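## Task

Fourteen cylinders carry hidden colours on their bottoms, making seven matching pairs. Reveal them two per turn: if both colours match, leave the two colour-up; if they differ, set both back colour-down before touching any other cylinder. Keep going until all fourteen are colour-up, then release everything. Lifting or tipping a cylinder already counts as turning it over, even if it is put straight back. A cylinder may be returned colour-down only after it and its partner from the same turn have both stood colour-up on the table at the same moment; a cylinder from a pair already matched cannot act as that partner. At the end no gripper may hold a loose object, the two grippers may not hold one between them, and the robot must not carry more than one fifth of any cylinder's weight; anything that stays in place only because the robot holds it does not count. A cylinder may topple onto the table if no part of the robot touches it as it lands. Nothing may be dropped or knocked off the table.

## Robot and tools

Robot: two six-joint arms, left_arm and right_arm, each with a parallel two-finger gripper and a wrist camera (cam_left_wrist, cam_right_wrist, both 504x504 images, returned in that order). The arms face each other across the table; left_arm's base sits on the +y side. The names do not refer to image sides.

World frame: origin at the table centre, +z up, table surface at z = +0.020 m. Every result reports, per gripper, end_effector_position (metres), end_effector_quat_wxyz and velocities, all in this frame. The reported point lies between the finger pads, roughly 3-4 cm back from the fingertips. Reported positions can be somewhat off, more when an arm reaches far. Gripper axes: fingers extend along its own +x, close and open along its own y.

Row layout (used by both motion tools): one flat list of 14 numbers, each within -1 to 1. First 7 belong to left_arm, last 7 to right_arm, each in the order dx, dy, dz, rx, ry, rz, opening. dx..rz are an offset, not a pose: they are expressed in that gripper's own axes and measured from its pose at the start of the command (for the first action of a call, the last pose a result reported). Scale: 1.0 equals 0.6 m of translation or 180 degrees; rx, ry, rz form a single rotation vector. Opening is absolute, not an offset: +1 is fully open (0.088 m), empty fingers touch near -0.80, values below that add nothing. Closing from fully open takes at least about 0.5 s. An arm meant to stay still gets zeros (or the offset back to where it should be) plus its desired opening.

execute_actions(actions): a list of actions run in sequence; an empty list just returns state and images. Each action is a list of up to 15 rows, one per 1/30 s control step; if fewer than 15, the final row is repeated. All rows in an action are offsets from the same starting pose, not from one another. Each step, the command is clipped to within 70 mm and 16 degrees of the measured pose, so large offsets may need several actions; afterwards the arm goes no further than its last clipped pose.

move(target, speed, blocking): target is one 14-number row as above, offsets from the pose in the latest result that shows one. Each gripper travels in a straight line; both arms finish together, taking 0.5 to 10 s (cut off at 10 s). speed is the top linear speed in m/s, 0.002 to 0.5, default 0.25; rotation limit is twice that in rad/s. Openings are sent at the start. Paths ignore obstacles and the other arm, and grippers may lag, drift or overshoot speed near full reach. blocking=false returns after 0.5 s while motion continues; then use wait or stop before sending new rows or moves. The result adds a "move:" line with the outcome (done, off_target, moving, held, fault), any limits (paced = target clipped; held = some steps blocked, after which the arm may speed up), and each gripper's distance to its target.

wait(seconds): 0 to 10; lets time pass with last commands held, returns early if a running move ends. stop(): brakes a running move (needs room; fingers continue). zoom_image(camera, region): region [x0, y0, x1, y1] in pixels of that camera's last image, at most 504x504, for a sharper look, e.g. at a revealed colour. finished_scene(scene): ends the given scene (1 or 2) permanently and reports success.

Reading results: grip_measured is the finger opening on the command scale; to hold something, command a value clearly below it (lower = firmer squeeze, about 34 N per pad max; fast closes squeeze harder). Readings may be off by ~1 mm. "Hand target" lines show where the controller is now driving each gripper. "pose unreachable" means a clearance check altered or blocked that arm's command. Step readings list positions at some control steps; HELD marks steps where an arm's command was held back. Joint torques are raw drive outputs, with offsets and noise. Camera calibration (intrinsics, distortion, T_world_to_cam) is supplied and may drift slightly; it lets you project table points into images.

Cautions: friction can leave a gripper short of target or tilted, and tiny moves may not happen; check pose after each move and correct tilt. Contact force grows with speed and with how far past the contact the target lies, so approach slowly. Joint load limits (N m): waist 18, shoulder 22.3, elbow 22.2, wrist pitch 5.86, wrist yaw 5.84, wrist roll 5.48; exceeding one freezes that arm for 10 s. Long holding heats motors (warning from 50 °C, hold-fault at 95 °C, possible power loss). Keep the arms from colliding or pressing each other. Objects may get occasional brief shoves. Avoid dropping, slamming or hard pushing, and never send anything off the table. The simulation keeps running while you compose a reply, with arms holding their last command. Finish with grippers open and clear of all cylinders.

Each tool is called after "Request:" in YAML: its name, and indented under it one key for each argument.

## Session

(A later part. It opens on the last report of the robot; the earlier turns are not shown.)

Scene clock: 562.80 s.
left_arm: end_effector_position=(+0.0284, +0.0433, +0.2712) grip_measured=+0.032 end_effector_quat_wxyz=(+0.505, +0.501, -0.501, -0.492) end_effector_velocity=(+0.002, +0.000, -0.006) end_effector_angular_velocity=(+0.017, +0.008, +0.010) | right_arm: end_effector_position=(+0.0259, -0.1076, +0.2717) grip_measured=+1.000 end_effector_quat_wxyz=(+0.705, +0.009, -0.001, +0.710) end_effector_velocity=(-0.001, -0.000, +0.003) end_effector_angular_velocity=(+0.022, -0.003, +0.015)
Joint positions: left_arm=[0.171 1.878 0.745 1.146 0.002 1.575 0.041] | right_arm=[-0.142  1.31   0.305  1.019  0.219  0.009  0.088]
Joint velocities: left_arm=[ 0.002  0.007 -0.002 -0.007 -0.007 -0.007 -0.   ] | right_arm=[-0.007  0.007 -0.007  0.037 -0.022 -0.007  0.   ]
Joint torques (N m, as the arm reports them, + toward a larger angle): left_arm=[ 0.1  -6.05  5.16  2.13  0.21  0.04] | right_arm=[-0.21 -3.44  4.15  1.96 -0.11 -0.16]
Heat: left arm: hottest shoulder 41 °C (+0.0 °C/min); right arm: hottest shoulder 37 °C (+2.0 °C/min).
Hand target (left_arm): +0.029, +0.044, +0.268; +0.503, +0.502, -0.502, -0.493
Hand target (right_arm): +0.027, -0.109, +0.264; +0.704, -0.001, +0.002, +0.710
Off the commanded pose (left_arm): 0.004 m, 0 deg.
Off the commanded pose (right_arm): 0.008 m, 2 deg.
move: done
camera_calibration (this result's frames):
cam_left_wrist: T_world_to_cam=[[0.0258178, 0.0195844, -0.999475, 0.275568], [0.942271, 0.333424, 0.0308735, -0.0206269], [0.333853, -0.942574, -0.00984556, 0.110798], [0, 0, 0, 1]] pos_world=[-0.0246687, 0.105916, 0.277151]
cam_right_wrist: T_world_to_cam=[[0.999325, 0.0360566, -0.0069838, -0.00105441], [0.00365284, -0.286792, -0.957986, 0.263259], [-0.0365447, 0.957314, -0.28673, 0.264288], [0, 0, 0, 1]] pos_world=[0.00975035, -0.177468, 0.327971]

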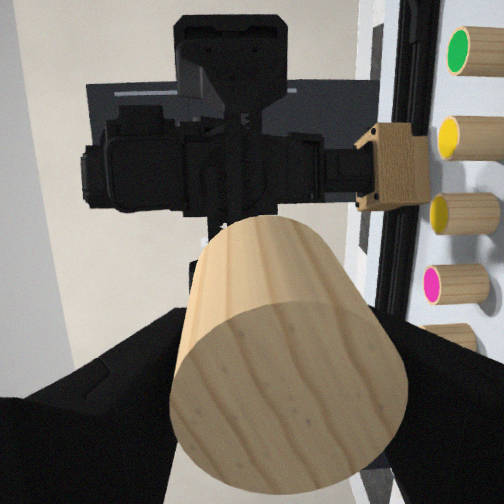

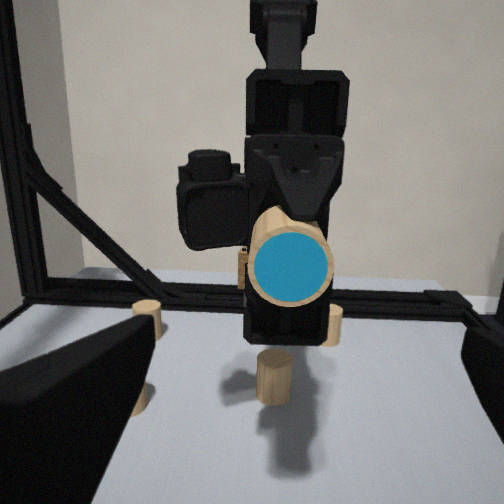

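Request:
move:
  target: [0,0,0,0,0,0,-0.4, 0.182,-0.001,-0.01,0,0.004,0,1]
  speed: 0.15

Request:
move:
  target: [0,0,0,0,0,0,-0.4, 0,0,0,0,0,0,-0.4]

Request:
move:
  target: [0,0,0,0,0,0,1, 0,0,0,0,0,0,-0.4]

Request:
move:
  target: [-0.12,0,0,0,0,0,1, -0.075,0,0,0,0,0,-0.4]

Request:
move:
  target: [-0.352,-0.183,0.255,0,0,-0.5,0.5, -0.004,0.05,-0.18,0,0.505,0,-0.4]
  speed: 0.4

Scene clock: 566.93 s.
left_arm: end_effector_position=(+0.0283, +0.0433, +0.2707) grip_measured=+0.032 end_effector_quat_wxyz=(+0.505, +0.501, -0.501, -0.493) end_effector_velocity=(-0.000, +0.001, -0.001) end_effector_angular_velocity=(+0.007, +0.022, +0.005) | right_arm: end_effector_position=(+0.0252, -0.0018, +0.2691) grip_measured=+1.000 end_effector_quat_wxyz=(+0.705, +0.006, +0.001, +0.709) end_effector_velocity=(-0.000, +0.001, -0.005) end_effector_angular_velocity=(-0.022, -0.011, +0.005)
Joint positions: left_arm=[0.171 1.879 0.745 1.146 0.002 1.575 0.041] | right_arm=[-0.217  1.732  0.691  1.047  0.144  0.009  0.088]
Joint velocities: left_arm=[-0.002 -0.002 -0.002 -0.007 -0.007 -0.022 -0.   ] | right_arm=[-0.002  0.002  0.002 -0.022 -0.007 -0.007  0.   ]
Joint torques (N m, as the arm reports them, + toward a larger angle): left_arm=[-0.05 -6.72  5.46  1.71  0.01 -0.04] | right_arm=[-0.23 -5.94  7.    1.59 -0.08  0.07]
Heat: left arm: hottest shoulder 41 °C (+0.0 °C/min); right arm: hottest shoulder 37 °C (+2.0 °C/min).
Hand target (left_arm): +0.028, +0.043, +0.271; +0.505, +0.501, -0.501, -0.493
Hand target (right_arm): +0.026, +0.002, +0.267; +0.705, +0.005, +0.004, +0.710
Off the commanded pose (left_arm): 0.001 m, 0 deg.
Off the commanded pose (right_arm): 0.004 m, 0 deg.
move: done
camera_calibration (this result's frames):
cam_left_wrist: T_world_to_cam=[[0.0258192, 0.0203371, -0.99946, 0.275033], [0.942399, 0.333041, 0.0311219, -0.0206146], [0.333494, -0.942693, -0.0105668, 0.111032], [0, 0, 0, 1]] pos_world=[-0.0247023, 0.105941, 0.276699]
cam_right_wrist: T_world_to_cam=[[0.999355, 0.0356233, -0.00460971, -0.00480762], [0.00607775, -0.294175, -0.955732, 0.290431], [-0.0354024, 0.955087, -0.294202, 0.164193], [0, 0, 0, 1]] pos_world=[0.00885217, -0.0712098, 0.325858]

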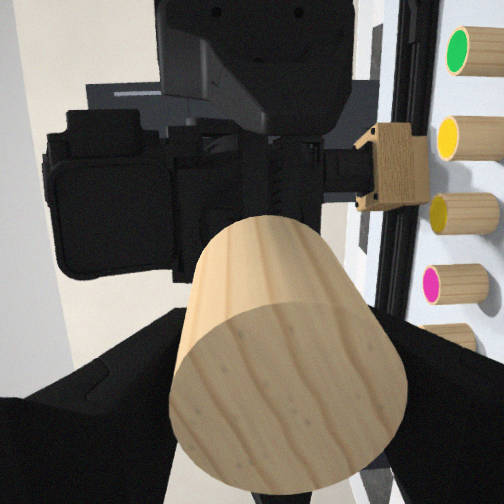

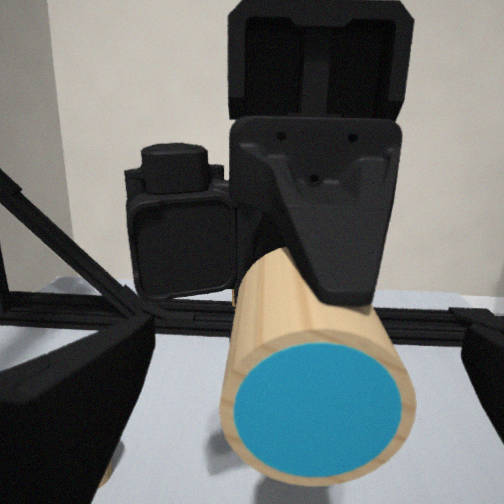

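Scene clock: 567.43 s.
left_arm: end_effector_position=(+0.0289, +0.0433, +0.2707) grip_measured=+0.032 end_effector_quat_wxyz=(+0.505, +0.501, -0.501, -0.492) end_effector_velocity=(-0.000, +0.002, -0.003) end_effector_angular_velocity=(+0.012, +0.008, +0.005) | right_arm: end_effector_position=(+0.0244, -0.0019, +0.2690) grip_measured=+0.025 end_effector_quat_wxyz=(+0.704, +0.006, +0.001, +0.710) end_effector_velocity=(+0.000, -0.001, -0.001) end_effector_angular_velocity=(-0.007, -0.008, +0.005)
Joint positions: left_arm=[0.172 1.879 0.745 1.146 0.002 1.575 0.041] | right_arm=[-0.216  1.732  0.691  1.047  0.142  0.009  0.04 ]
Joint velocities: left_arm=[-0.002 -0.002 -0.007 -0.007 -0.007 -0.007 -0.   ] | right_arm=[-0.002 -0.002 -0.002 -0.007 -0.007 -0.007 -0.   ]
Joint torques (N m, as the arm reports them, + toward a larger angle): left_arm=[-0.14 -6.63  5.48  1.74  0.02 -0.04] | right_arm=[-0.04 -7.4   5.53  1.84  0.05  0.  ]
Heat: left arm: hottest shoulder 41 °C (+0.0 °C/min); right arm: hottest shoulder 37 °C (+2.0 °C/min).
Hand target (left_arm): +0.028, +0.043, +0.271; +0.505, +0.501, -0.501, -0.493
Hand target (right_arm): +0.025, -0.002, +0.269; +0.705, +0.006, +0.001, +0.710
Off the commanded pose (left_arm): 0.001 m, 0 deg.
Off the commanded pose (right_arm): 0.001 m, 0 deg.
move: done
camera_calibration (this result's frames):
cam_left_wrist: T_world_to_cam=[[0.0257834, 0.0203764, -0.99946, 0.275017], [0.94189, 0.334478, 0.0311174, -0.0212314], [0.334932, -0.942183, -0.0105683, 0.110776], [0, 0, 0, 1]] pos_world=[-0.0241955, 0.105868, 0.2767]
cam_right_wrist: T_world_to_cam=[[0.99924, 0.0386735, -0.00493556, -0.00390519], [0.00667855, -0.294517, -0.955623, 0.290296], [-0.0384109, 0.954863, -0.294552, 0.164361], [0, 0, 0, 1]] pos_world=[0.0082767, -0.0712939, 0.325807]

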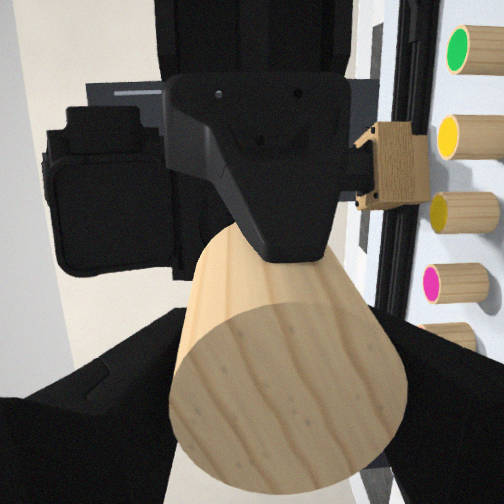

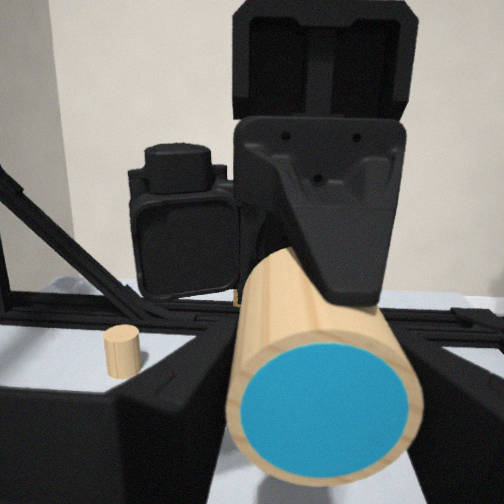

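Scene clock: 568.13 s.
left_arm: end_effector_position=(+0.0289, +0.0433, +0.2707) grip_measured=+1.000 end_effector_quat_wxyz=(+0.505, +0.501, -0.501, -0.492) end_effector_velocity=(-0.000, +0.001, -0.001) end_effector_angular_velocity=(+0.007, +0.022, +0.005) | right_arm: end_effector_position=(+0.0244, -0.0019, +0.2690) grip_measured=+0.025 end_effector_quat_wxyz=(+0.704, +0.006, +0.001, +0.710) end_effector_velocity=(+0.000, -0.000, -0.005) end_effector_angular_velocity=(-0.022, -0.011, +0.005)
Joint positions: left_arm=[0.172 1.879 0.745 1.146 0.002 1.575 0.088] | right_arm=[-0.216  1.732  0.691  1.047  0.142  0.009  0.04 ]
Joint velocities: left_arm=[-0.002 -0.002 -0.002 -0.007 -0.007 -0.022  0.   ] | right_arm=[-0.002 -0.002 -0.002 -0.022 -0.007 -0.007  0.001]
Joint torques (N m, as the arm reports them, + toward a larger angle): left_arm=[-0.07 -6.58  5.57  1.71  0.   -0.04] | right_arm=[ 0.04 -7.38  5.52  1.85  0.   -0.01]
Heat: left arm: hottest shoulder 41 °C (+0.0 °C/min); right arm: hottest shoulder 37 °C (+2.0 °C/min).
Hand target (left_arm): +0.029, +0.043, +0.271; +0.505, +0.501, -0.501, -0.492
Hand target (right_arm): +0.024, -0.002, +0.269; +0.704, +0.006, +0.001, +0.710
Off the commanded pose (left_arm): 0.000 m, 0 deg.
Off the commanded pose (right_arm): 0.000 m, 0 deg.
move: done
camera_calibration (this result's frames):
cam_left_wrist: T_world_to_cam=[[0.0257834, 0.0203764, -0.99946, 0.275017], [0.94189, 0.334478, 0.0311174, -0.0212314], [0.334932, -0.942183, -0.0105683, 0.110776], [0, 0, 0, 1]] pos_world=[-0.0241955, 0.105868, 0.2767]
cam_right_wrist: T_world_to_cam=[[0.99924, 0.0386735, -0.00493556, -0.00390519], [0.00667855, -0.294517, -0.955623, 0.290296], [-0.0384109, 0.954863, -0.294552, 0.164361], [0, 0, 0, 1]] pos_world=[0.0082767, -0.0712939, 0.325807]

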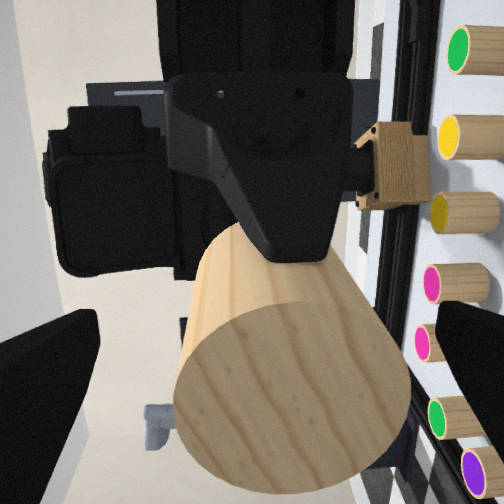

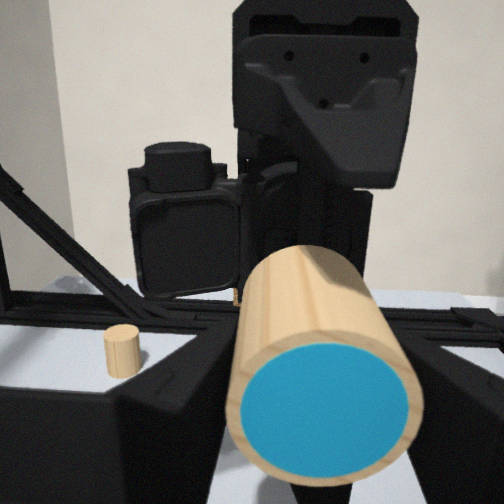

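Scene clock: 569.03 s.
left_arm: end_effector_position=(+0.0278, +0.1132, +0.2674) grip_measured=+1.000 end_effector_quat_wxyz=(+0.503, +0.503, -0.499, -0.494) end_effector_velocity=(+0.000, +0.003, -0.001) end_effector_angular_velocity=(+0.007, -0.007, +0.005) | right_arm: end_effector_position=(+0.0250, -0.0436, +0.2686) grip_measured=+0.025 end_effector_quat_wxyz=(+0.704, +0.005, +0.002, +0.711) end_effector_velocity=(+0.000, -0.002, +0.000) end_effector_angular_velocity=(-0.002, +0.007, +0.005)
Joint positions: left_arm=[0.172 1.674 0.456 1.223 0.002 1.575 0.088] | right_arm=[-0.195  1.589  0.528  1.066  0.163  0.009  0.04 ]
Joint velocities: left_arm=[-0.002 -0.012 -0.012 -0.007 -0.007  0.007  0.   ] | right_arm=[-0.002 -0.012 -0.007 -0.007 -0.007  0.007  0.   ]
Joint torques (N m, as the arm reports them, + toward a larger angle): left_arm=[-0.2  -6.02  4.45  2.   -0.05 -0.04] | right_arm=[ 0.3  -7.18  4.    2.01  0.11 -0.02]
Heat: left arm: hottest shoulder 41 °C (+0.0 °C/min); right arm: hottest shoulder 37 °C (+2.0 °C/min).
Hand target (left_arm): +0.028, +0.115, +0.270; +0.505, +0.502, -0.501, -0.492
Hand target (right_arm): +0.025, -0.047, +0.269; +0.704, +0.006, +0.002, +0.710
Off the commanded pose (left_arm): 0.003 m, 0 deg.
Off the commanded pose (right_arm): 0.003 m, 0 deg.
move: done
camera_calibration (this result's frames):
cam_left_wrist: T_world_to_cam=[[0.0256586, 0.0283813, -0.999268, 0.26934], [0.941894, 0.334219, 0.0336779, -0.0441503], [0.33493, -0.942068, -0.0181566, 0.179021], [0, 0, 0, 1]] pos_world=[-0.0252856, 0.175762, 0.27388]
cam_right_wrist: T_world_to_cam=[[0.999225, 0.0390493, -0.00490956, -0.00289842], [0.00685872, -0.295612, -0.955284, 0.277444], [-0.0387545, 0.95451, -0.29565, 0.204346], [0, 0, 0, 1]] pos_world=[0.0089126, -0.112922, 0.325438]

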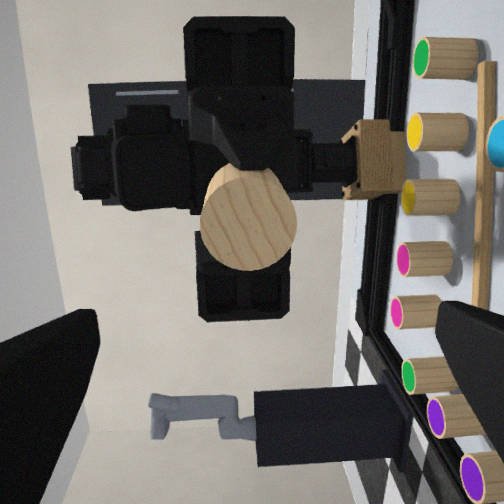

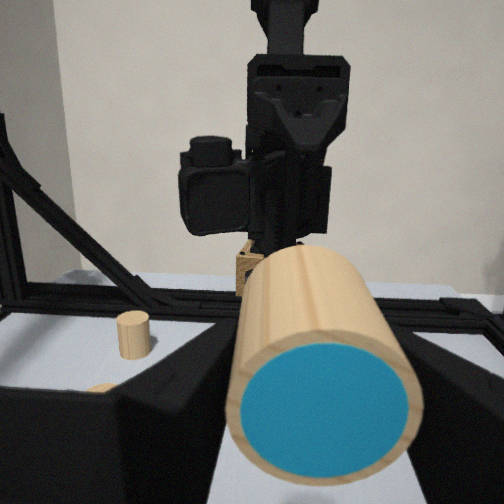

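Scene clock: 571.67 s.
left_arm: end_effector_position=(-0.1263, +0.3217, +0.1550) grip_measured=+0.500 end_effector_quat_wxyz=(+0.008, +0.707, +0.006, -0.707) end_effector_velocity=(+0.001, +0.006, -0.000) end_effector_angular_velocity=(+0.022, -0.007, -0.000) | right_arm: end_effector_position=(-0.0055, -0.0473, +0.1638) grip_measured=+0.024 end_effector_quat_wxyz=(+0.497, -0.503, +0.498, +0.502) end_effector_velocity=(+0.001, -0.004, -0.002) end_effector_angular_velocity=(-0.028, +0.002, +0.020)
Joint positions: left_arm=[-0.487  1.559  0.894 -0.905 -0.002  0.907  0.064] | right_arm=[-0.18   2.149  1.801 -1.224  0.001  0.178  0.04 ]
Joint velocities: left_arm=[-0.007 -0.002 -0.002 -0.022  0.007 -0.007 -0.   ] | right_arm=[-0.002  0.007  0.002 -0.022 -0.007 -0.022 -0.   ]
Joint torques (N m, as the arm reports them, + toward a larger angle): left_arm=[-0.29 -3.85  6.64  0.04  0.27 -0.06] | right_arm=[-0.2  -9.06  7.15 -0.1  -0.08  0.12]
Heat: left arm: hottest shoulder 41 °C (+0.0 °C/min); right arm: hottest shoulder 37 °C (+2.0 °C/min).
Hand target (left_arm): -0.129, +0.321, +0.156; +0.007, +0.705, +0.008, -0.709
Hand target (right_arm): -0.005, -0.045, +0.160; +0.497, -0.503, +0.502, +0.498
Off the commanded pose (left_arm): 0.002 m, 0 deg.
Off the commanded pose (right_arm): 0.003 m, 1 deg.
move: done
camera_calibration (this result's frames):
cam_left_wrist: T_world_to_cam=[[0.00128988, 0.999544, 0.0301766, -0.320006], [0.946856, -0.0109273, 0.321472, 0.10216], [0.321655, 0.0281582, -0.946438, 0.255112], [0, 0, 0, 1]] pos_world=[-0.178377, 0.313793, 0.218263]
cam_right_wrist: T_world_to_cam=[[0.999485, 0.0153571, -0.0281854, 0.0299437], [0.0231634, -0.952976, 0.30216, -0.0605219], [-0.0222197, -0.302658, -0.95284, 0.224044], [0, 0, 0, 1]] pos_world=[-0.0235482, 0.00967293, 0.23261]

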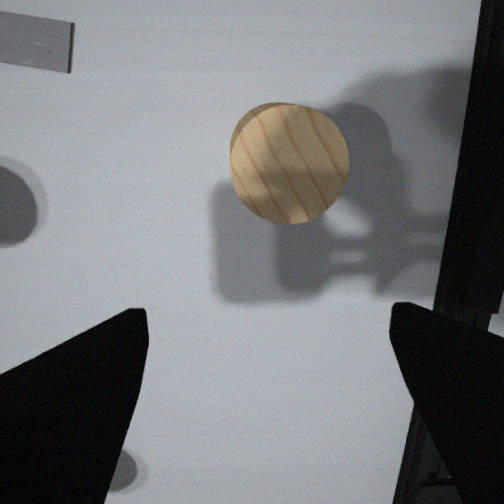

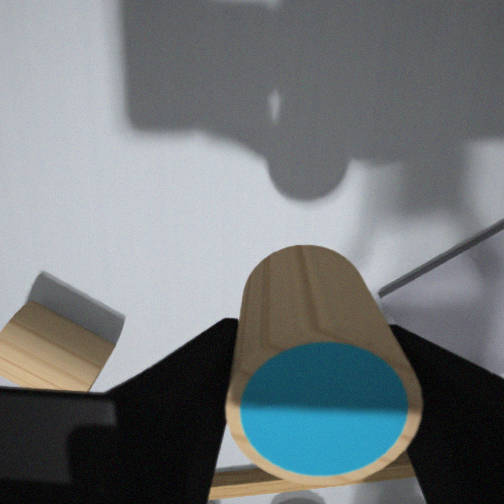

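Request:
move:
  target: [-0.004,-0.02,0.055,0,0,0,0.5, 0.152,0,0,0,0,-0.004,-0.4]
  speed: 0.1

Request:
move:
  target: [0,0,0,0,0,0,0.5, 0,0,0,0,0,0,0.4]

Request:
move:
  target: [0,0,0,0,0,0,0.5, -0.15,0,0,0,0,0,0.4]

Scene clock: 574.90 s.
left_arm: end_effector_position=(-0.1572, +0.3342, +0.1565) grip_measured=+0.500 end_effector_quat_wxyz=(+0.007, +0.707, +0.006, -0.707) end_effector_velocity=(+0.000, +0.001, -0.000) end_effector_angular_velocity=(+0.000, -0.010, +0.015) | right_arm: end_effector_position=(-0.0056, -0.0433, +0.0833) grip_measured=+0.024 end_effector_quat_wxyz=(+0.504, -0.499, +0.490, +0.507) end_effector_velocity=(-0.001, -0.006, +0.000) end_effector_angular_velocity=(-0.023, +0.003, +0.010)
Joint positions: left_arm=[-0.612  1.597  0.939 -0.912 -0.002  0.783  0.063] | right_arm=[-0.178  2.227  1.596 -0.92   0.009  0.178  0.04 ]
Joint velocities: left_arm=[-0.007  0.002  0.002 -0.007 -0.007 -0.022 -0.   ] | right_arm=[ 0.002 -0.002 -0.002 -0.022 -0.007 -0.007 -0.   ]
Joint torques (N m, as the arm reports them, + toward a larger angle): left_arm=[-0.22 -4.09  6.67  0.    0.03 -0.09] | right_arm=[ 0.36 -8.87  3.71  0.63  0.13  0.1 ]
Heat: left arm: hottest shoulder 40 °C (-1.0 °C/min); right arm: hottest shoulder 37 °C (+1.0 °C/min).
Hand target (left_arm): -0.159, +0.333, +0.157; +0.008, +0.707, +0.007, -0.707
Hand target (right_arm): -0.005, -0.048, +0.073; +0.500, -0.506, +0.495, +0.499
Off the commanded pose (left_arm): 0.003 m, 0 deg.
Off the commanded pose (right_arm): 0.011 m, 1 deg.
move: off_target (right_arm)
camera_calibration (this result's frames):
cam_left_wrist: T_world_to_cam=[[0.00241781, 0.999517, 0.0309727, -0.332422], [0.946673, -0.0122669, 0.321963, 0.131494], [0.322188, 0.0285426, -0.946245, 0.265985], [0, 0, 0, 1]] pos_world=[-0.209375, 0.326282, 0.219647]
cam_right_wrist: T_world_to_cam=[[0.999569, 0.0174026, -0.0236634, 0.027443], [0.0233434, -0.959622, 0.280323, -0.0308901], [-0.0178296, -0.280754, -0.959614, 0.150022], [0, 0, 0, 1]] pos_world=[-0.0240353, 0.0119989, 0.153272]

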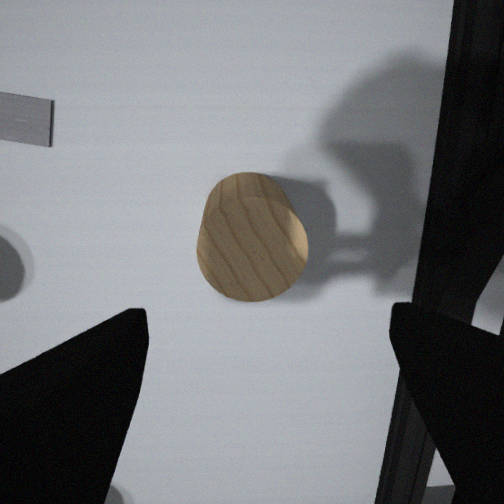

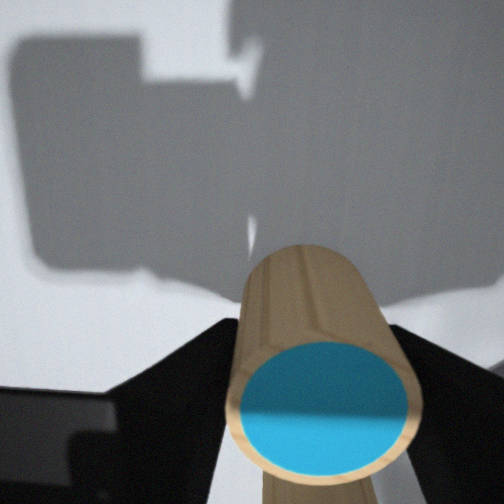

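Scene clock: 575.57 s.
left_arm: end_effector_position=(-0.1572, +0.3342, +0.1565) grip_measured=+0.500 end_effector_quat_wxyz=(+0.007, +0.707, +0.006, -0.707) end_effector_velocity=(+0.002, +0.001, +0.000) end_effector_angular_velocity=(+0.000, -0.010, +0.005) | right_arm: end_effector_position=(-0.0057, -0.0432, +0.0833) grip_measured=+0.398 end_effector_quat_wxyz=(+0.504, -0.499, +0.490, +0.507) end_effector_velocity=(+0.000, -0.002, +0.002) end_effector_angular_velocity=(-0.004, +0.007, +0.005)
Joint positions: left_arm=[-0.612  1.597  0.939 -0.912 -0.002  0.783  0.063] | right_arm=[-0.178  2.227  1.596 -0.92   0.009  0.178  0.059]
Joint velocities: left_arm=[-0.002 -0.002 -0.002 -0.007 -0.007 -0.007 -0.   ] | right_arm=[-0.002 -0.007 -0.002 -0.007 -0.007 -0.007  0.001]
Joint torques (N m, as the arm reports them, + toward a larger angle): left_arm=[-0.09 -4.82  5.62  0.24  0.03  0.03] | right_arm=[  0.07 -10.65   5.29   0.08   0.01  -0.03]
Heat: left arm: hottest shoulder 40 °C (-1.0 °C/min); right arm: hottest shoulder 38 °C (+2.0 °C/min).
Hand target (left_arm): -0.157, +0.334, +0.156; +0.007, +0.707, +0.006, -0.707
Hand target (right_arm): -0.006, -0.043, +0.083; +0.504, -0.499, +0.490, +0.507
Off the commanded pose (left_arm): 0.000 m, 0 deg.
Off the commanded pose (right_arm): 0.000 m, 0 deg.
move: done
camera_calibration (this result's frames):
cam_left_wrist: T_world_to_cam=[[0.00241781, 0.999517, 0.0309727, -0.332422], [0.946673, -0.0122669, 0.321963, 0.131494], [0.322188, 0.0285426, -0.946245, 0.265985], [0, 0, 0, 1]] pos_world=[-0.209375, 0.326282, 0.219647]
cam_right_wrist: T_world_to_cam=[[0.999565, 0.0174204, -0.0237946, 0.0274834], [0.0233838, -0.959832, 0.2796, -0.0306821], [-0.017968, -0.280035, -0.959822, 0.150118], [0, 0, 0, 1]] pos_world=[-0.0240567, 0.0121099, 0.153319]

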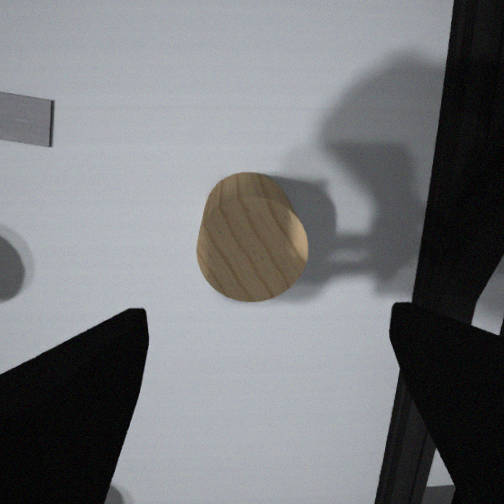

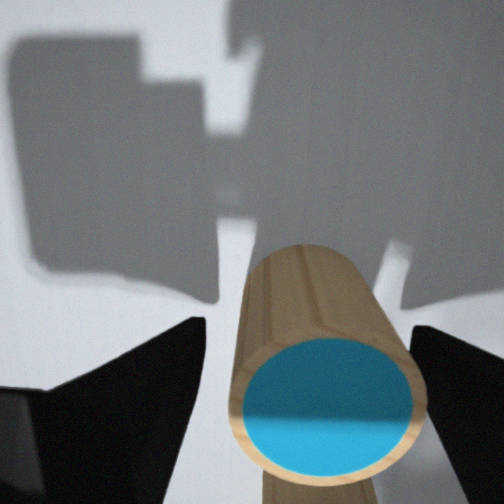

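Scene clock: 576.47 s.
left_arm: end_effector_position=(-0.1572, +0.3342, +0.1565) grip_measured=+0.500 end_effector_quat_wxyz=(+0.007, +0.707, +0.006, -0.707) end_effector_velocity=(+0.002, +0.000, +0.001) end_effector_angular_velocity=(-0.014, -0.018, -0.015) | right_arm: end_effector_position=(-0.0050, -0.0467, +0.1706) grip_measured=+0.400 end_effector_quat_wxyz=(+0.502, -0.501, +0.492, +0.505) end_effector_velocity=(+0.002, +0.001, +0.006) end_effector_angular_velocity=(+0.001, +0.008, +0.000)
Joint positions: left_arm=[-0.612  1.597  0.939 -0.912 -0.002  0.783  0.063] | right_arm=[-0.178  2.134  1.804 -1.227  0.009  0.178  0.059]
Joint velocities: left_arm=[-0.007 -0.007 -0.002 -0.007 -0.022  0.007 -0.   ] | right_arm=[-0.007 -0.002  0.022 -0.022 -0.007 -0.007 -0.   ]
Joint torques (N m, as the arm reports them, + toward a larger angle): left_arm=[-0.12 -4.84  5.56  0.26  0.02  0.03] | right_arm=[  0.22 -10.5    6.71  -0.09   0.02   0.03]
Heat: left arm: hottest shoulder 40 °C (-1.0 °C/min); right arm: hottest shoulder 38 °C (+2.0 °C/min).
Hand target (left_arm): -0.157, +0.334, +0.156; +0.007, +0.707, +0.006, -0.707
Hand target (right_arm): -0.006, -0.045, +0.173; +0.504, -0.499, +0.490, +0.507
Off the commanded pose (left_arm): 0.000 m, 0 deg.
Off the commanded pose (right_arm): 0.003 m, 0 deg.
move: done
camera_calibration (this result's frames):
cam_left_wrist: T_world_to_cam=[[0.00241781, 0.999517, 0.0309727, -0.332422], [0.946673, -0.0122669, 0.321963, 0.131494], [0.322188, 0.0285426, -0.946245, 0.265985], [0, 0, 0, 1]] pos_world=[-0.209375, 0.326282, 0.219647]
cam_right_wrist: T_world_to_cam=[[0.999595, 0.0172639, -0.022614, 0.0287377], [0.0230166, -0.957924, 0.286096, -0.0595161], [-0.0167234, -0.286501, -0.957934, 0.232363], [0, 0, 0, 1]] pos_world=[-0.0234703, 0.00906405, 0.240265]

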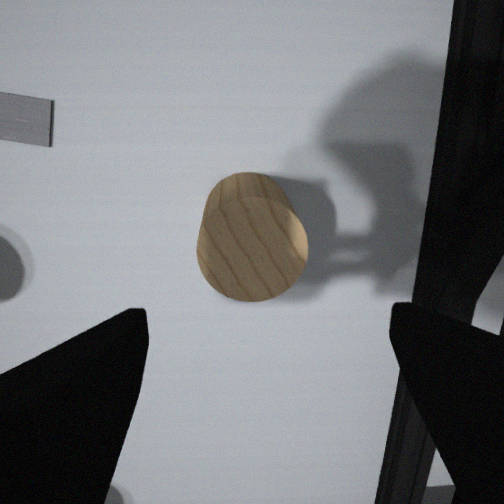

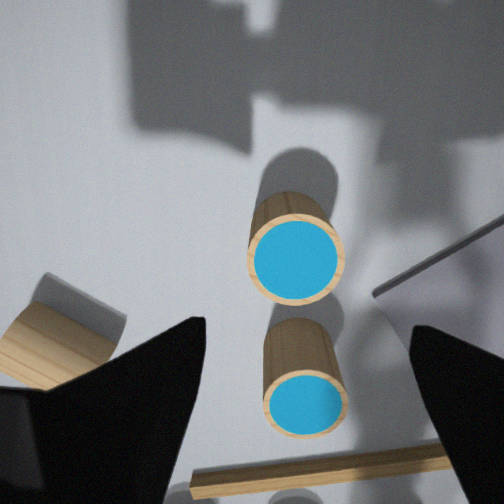

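Request:
move:
  target: [0.148,0.001,0,0,0,0,0.5, 0,0,0,0,0,0,0.4]
  speed: 0.1

Request:
move:
  target: [0,0,0,0,0,0,-0.4, 0,0,0,0,0,0,0.4]

Request:
move:
  target: [-0.15,0,0,0,0,0,-0.4, 0,0,0,0,0,0,0.4]

Request:
move:
  target: [-0.188,0.492,-0.3,0,0,0.503,-0.4, -0.153,-0.052,-0.105,0,-0.495,0,1]
  speed: 0.4

Scene clock: 580.57 s.
left_arm: end_effector_position=(-0.1584, +0.3324, +0.0705) grip_measured=+0.500 end_effector_quat_wxyz=(+0.010, +0.705, +0.005, -0.709) end_effector_velocity=(+0.001, -0.000, -0.002) end_effector_angular_velocity=(-0.003, -0.007, +0.020) | right_arm: end_effector_position=(-0.0051, -0.0469, +0.1709) grip_measured=+0.400 end_effector_quat_wxyz=(+0.502, -0.501, +0.492, +0.505) end_effector_velocity=(+0.002, +0.001, +0.000) end_effector_angular_velocity=(+0.008, -0.006, +0.019)
Joint positions: left_arm=[-0.611  1.808  0.768 -0.522 -0.002  0.783  0.063] | right_arm=[-0.178  2.134  1.805 -1.229  0.009  0.178  0.059]
Joint velocities: left_arm=[-0.002  0.007 -0.002  0.007 -0.007 -0.022  0.   ] | right_arm=[-0.002 -0.002 -0.002  0.007  0.007 -0.022 -0.   ]
Joint torques (N m, as the arm reports them, + toward a larger angle): left_arm=[ 0.19 -4.61  4.03  0.47  0.06  0.11] | right_arm=[  0.06 -10.56   5.58   0.27   0.    -0.02]
Heat: left arm: hottest shoulder 40 °C (-2.0 °C/min); right arm: hottest shoulder 39 °C (+2.0 °C/min).
Hand target (left_arm): -0.156, +0.334, +0.068; +0.007, +0.707, +0.006, -0.707
Hand target (right_arm): -0.005, -0.047, +0.171; +0.502, -0.501, +0.492, +0.505
Off the commanded pose (left_arm): 0.003 m, 0 deg.
Off the commanded pose (right_arm): 0.000 m, 0 deg.
move: done
camera_calibration (this result's frames):
cam_left_wrist: T_world_to_cam=[[0.00143016, 0.999681, 0.0252031, -0.327822], [0.948462, -0.00934257, 0.316752, 0.159887], [0.316886, 0.0234512, -0.948174, 0.186089], [0, 0, 0, 1]] pos_world=[-0.210147, 0.324847, 0.134062]
cam_right_wrist: T_world_to_cam=[[0.999592, 0.0176284, -0.0224828, 0.0288705], [0.0233407, -0.957701, 0.286817, -0.0598664], [-0.0164756, -0.287225, -0.957722, 0.232517], [0, 0, 0, 1]] pos_world=[-0.0236306, 0.00894155, 0.240506]

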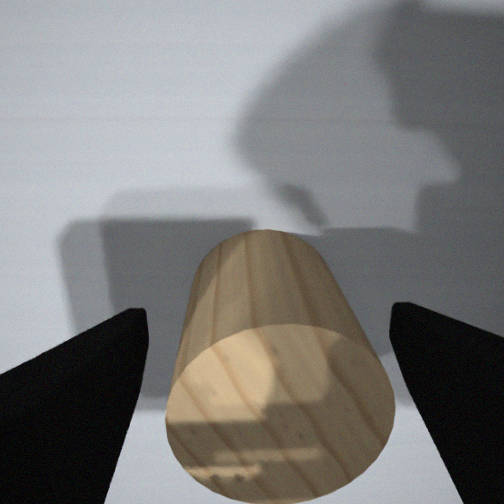

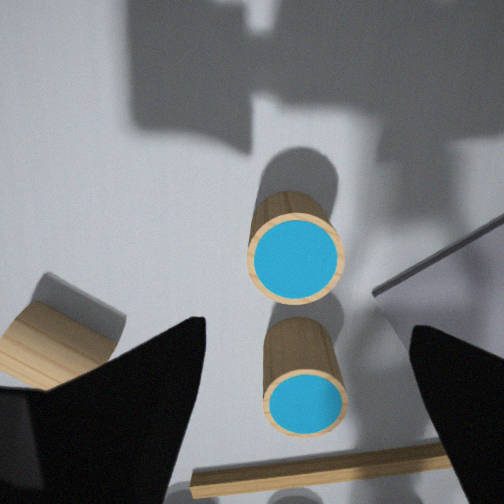

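Scene clock: 581.07 s.
left_arm: end_effector_position=(-0.1581, +0.3324, +0.0705) grip_measured=+0.034 end_effector_quat_wxyz=(+0.010, +0.706, +0.004, -0.708) end_effector_velocity=(+0.002, +0.001, +0.000) end_effector_angular_velocity=(+0.000, -0.010, +0.020) | right_arm: end_effector_position=(-0.0051, -0.0469, +0.1709) grip_measured=+0.400 end_effector_quat_wxyz=(+0.502, -0.501, +0.492, +0.505) end_effector_velocity=(+0.000, -0.002, +0.000) end_effector_angular_velocity=(-0.009, +0.006, -0.010)
Joint positions: left_arm=[-0.611  1.808  0.768 -0.523 -0.003  0.783  0.041] | right_arm=[-0.178  2.134  1.805 -1.229  0.009  0.178  0.059]
Joint velocities: left_arm=[-0.002 -0.002 -0.002 -0.007 -0.007 -0.022 -0.   ] | right_arm=[-0.002 -0.002 -0.002 -0.007 -0.007  0.007 -0.   ]
Joint torques (N m, as the arm reports them, + toward a larger angle): left_arm=[ 0.   -5.26  4.41  0.32  0.06  0.  ] | right_arm=[  0.06 -10.59   5.71   0.11   0.     0.  ]
Heat: left arm: hottest shoulder 40 °C (-2.0 °C/min); right arm: hottest shoulder 39 °C (+2.0 °C/min).
Hand target (left_arm): -0.158, +0.332, +0.071; +0.010, +0.705, +0.005, -0.709
Hand target (right_arm): -0.005, -0.047, +0.171; +0.502, -0.501, +0.492, +0.505
Off the commanded pose (left_arm): 0.000 m, 0 deg.
Off the commanded pose (right_arm): 0.000 m, 0 deg.
move: done
camera_calibration (this result's frames):
cam_left_wrist: T_world_to_cam=[[0.00176516, 0.9997, 0.024419, -0.327621], [0.948025, -0.00944282, 0.318054, 0.159547], [0.31819, 0.0225884, -0.947758, 0.186484], [0, 0, 0, 1]] pos_world=[-0.210014, 0.324817, 0.133997]
cam_right_wrist: T_world_to_cam=[[0.999592, 0.0176284, -0.0224828, 0.0288705], [0.0233407, -0.957701, 0.286817, -0.0598664], [-0.0164756, -0.287225, -0.957722, 0.232517], [0, 0, 0, 1]] pos_world=[-0.0236306, 0.00894155, 0.240506]

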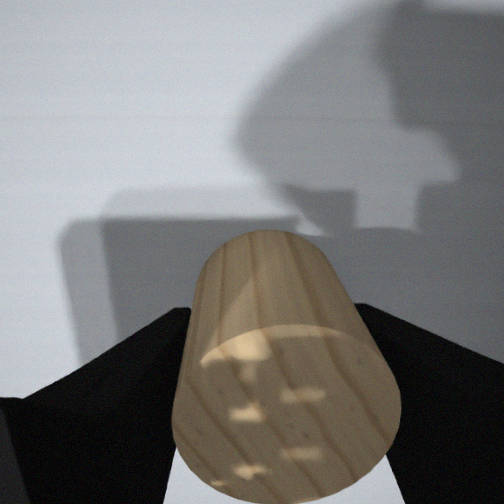

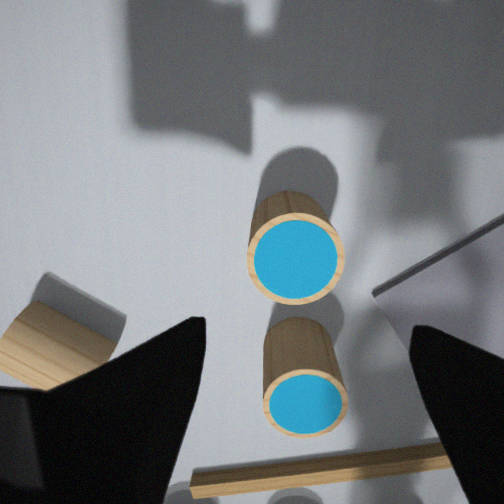

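Scene clock: 581.97 s.
left_arm: end_effector_position=(-0.1557, +0.3351, +0.1548) grip_measured=+0.033 end_effector_quat_wxyz=(+0.005, +0.711, +0.009, -0.704) end_effector_velocity=(+0.002, +0.001, +0.006) end_effector_angular_velocity=(+0.004, -0.014, +0.005) | right_arm: end_effector_position=(-0.0051, -0.0469, +0.1709) grip_measured=+0.400 end_effector_quat_wxyz=(+0.502, -0.501, +0.492, +0.505) end_effector_velocity=(+0.000, -0.002, -0.002) end_effector_angular_velocity=(-0.013, +0.005, -0.010)
Joint positions: left_arm=[-0.611  1.603  0.938 -0.917 -0.003  0.783  0.041] | right_arm=[-0.178  2.134  1.805 -1.229  0.009  0.178  0.059]
Joint velocities: left_arm=[-0.002 -0.007  0.017 -0.037 -0.007 -0.007 -0.   ] | right_arm=[-0.002  0.002 -0.002 -0.007 -0.007  0.007 -0.   ]
Joint torques (N m, as the arm reports them, + toward a larger angle): left_arm=[-0.23 -5.95  6.61  0.01  0.04 -0.05] | right_arm=[  0.02 -10.56   5.67   0.12   0.01  -0.01]
Heat: left arm: hottest shoulder 40 °C (-2.0 °C/min); right arm: hottest shoulder 39 °C (+2.0 °C/min).
Hand target (left_arm): -0.159, +0.333, +0.160; +0.010, +0.706, +0.004, -0.708
Hand target (right_arm): -0.005, -0.047, +0.171; +0.502, -0.501, +0.492, +0.505
Off the commanded pose (left_arm): 0.006 m, 1 deg.
Off the commanded pose (right_arm): 0.000 m, 0 deg.
move: done
camera_calibration (this result's frames):
cam_left_wrist: T_world_to_cam=[[0.00211314, 0.999269, 0.0381584, -0.3344], [0.94372, -0.0146133, 0.330422, 0.129639], [0.330739, 0.0353127, -0.943062, 0.262433], [0, 0, 0, 1]] pos_world=[-0.208433, 0.326783, 0.217415]
cam_right_wrist: T_world_to_cam=[[0.999592, 0.0176284, -0.0224828, 0.0288705], [0.0233407, -0.957701, 0.286817, -0.0598664], [-0.0164756, -0.287225, -0.957722, 0.232517], [0, 0, 0, 1]] pos_world=[-0.0236306, 0.00894155, 0.240506]

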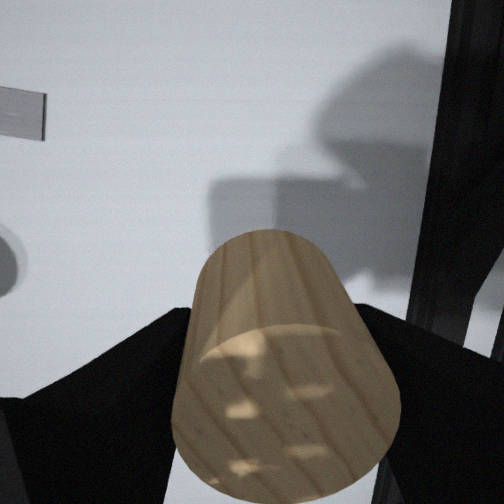

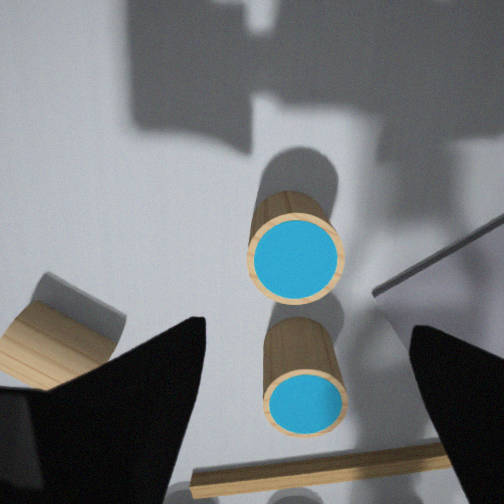

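Scene clock: 584.57 s.
left_arm: end_effector_position=(+0.0269, +0.0459, +0.2690) grip_measured=+0.033 end_effector_quat_wxyz=(+0.500, +0.508, -0.500, -0.492) end_effector_velocity=(+0.002, -0.001, -0.001) end_effector_angular_velocity=(-0.003, +0.007, +0.010) | right_arm: end_effector_position=(+0.0262, -0.1096, +0.2704) grip_measured=+1.000 end_effector_quat_wxyz=(+0.700, +0.011, -0.001, +0.714) end_effector_velocity=(-0.002, -0.001, -0.004) end_effector_angular_velocity=(-0.007, -0.009, +0.019)
Joint positions: left_arm=[ 0.166  1.868  0.735  1.134 -0.007  1.588  0.041] | right_arm=[-0.15   1.308  0.293  1.033  0.2    0.01   0.088]
Joint velocities: left_arm=[ 0.002  0.007  0.002  0.007 -0.007 -0.007 -0.   ] | right_arm=[-0.002  0.007 -0.007  0.007 -0.022 -0.007  0.   ]
Joint torques (N m, as the arm reports them, + toward a larger angle): left_arm=[ 0.2  -5.87  6.79  2.09  0.22  0.03] | right_arm=[-0.17 -3.41  4.01  1.93 -0.13 -0.2 ]
Heat: left arm: hottest shoulder 40 °C (-2.0 °C/min); right arm: hottest shoulder 39 °C (+3.0 °C/min).
Hand target (left_arm): +0.027, +0.043, +0.272; +0.501, +0.505, -0.505, -0.489
Hand target (right_arm): +0.027, -0.111, +0.263; +0.700, +0.000, +0.002, +0.714
Off the commanded pose (left_arm): 0.004 m, 0 deg.
Off the commanded pose (right_arm): 0.008 m, 2 deg.
move: done
camera_calibration (this result's frames):
cam_left_wrist: T_world_to_cam=[[0.0381201, 0.0324236, -0.998747, 0.272262], [0.940869, 0.335522, 0.0468035, -0.0243693], [0.33662, -0.941474, -0.0177162, 0.11571], [0, 0, 0, 1]] pos_world=[-0.0264006, 0.108287, 0.275112]
cam_right_wrist: T_world_to_cam=[[0.998823, 0.0478973, -0.00760526, 0.000263997], [0.00630921, -0.283819, -0.958857, 0.261922], [-0.0480851, 0.957681, -0.283787, 0.265313], [0, 0, 0, 1]] pos_world=[0.0108414, -0.179759, 0.32644]

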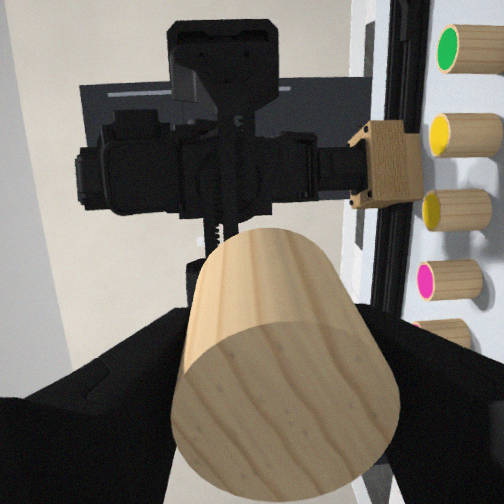

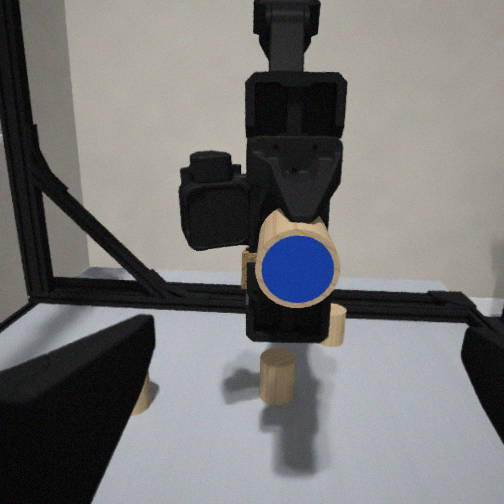

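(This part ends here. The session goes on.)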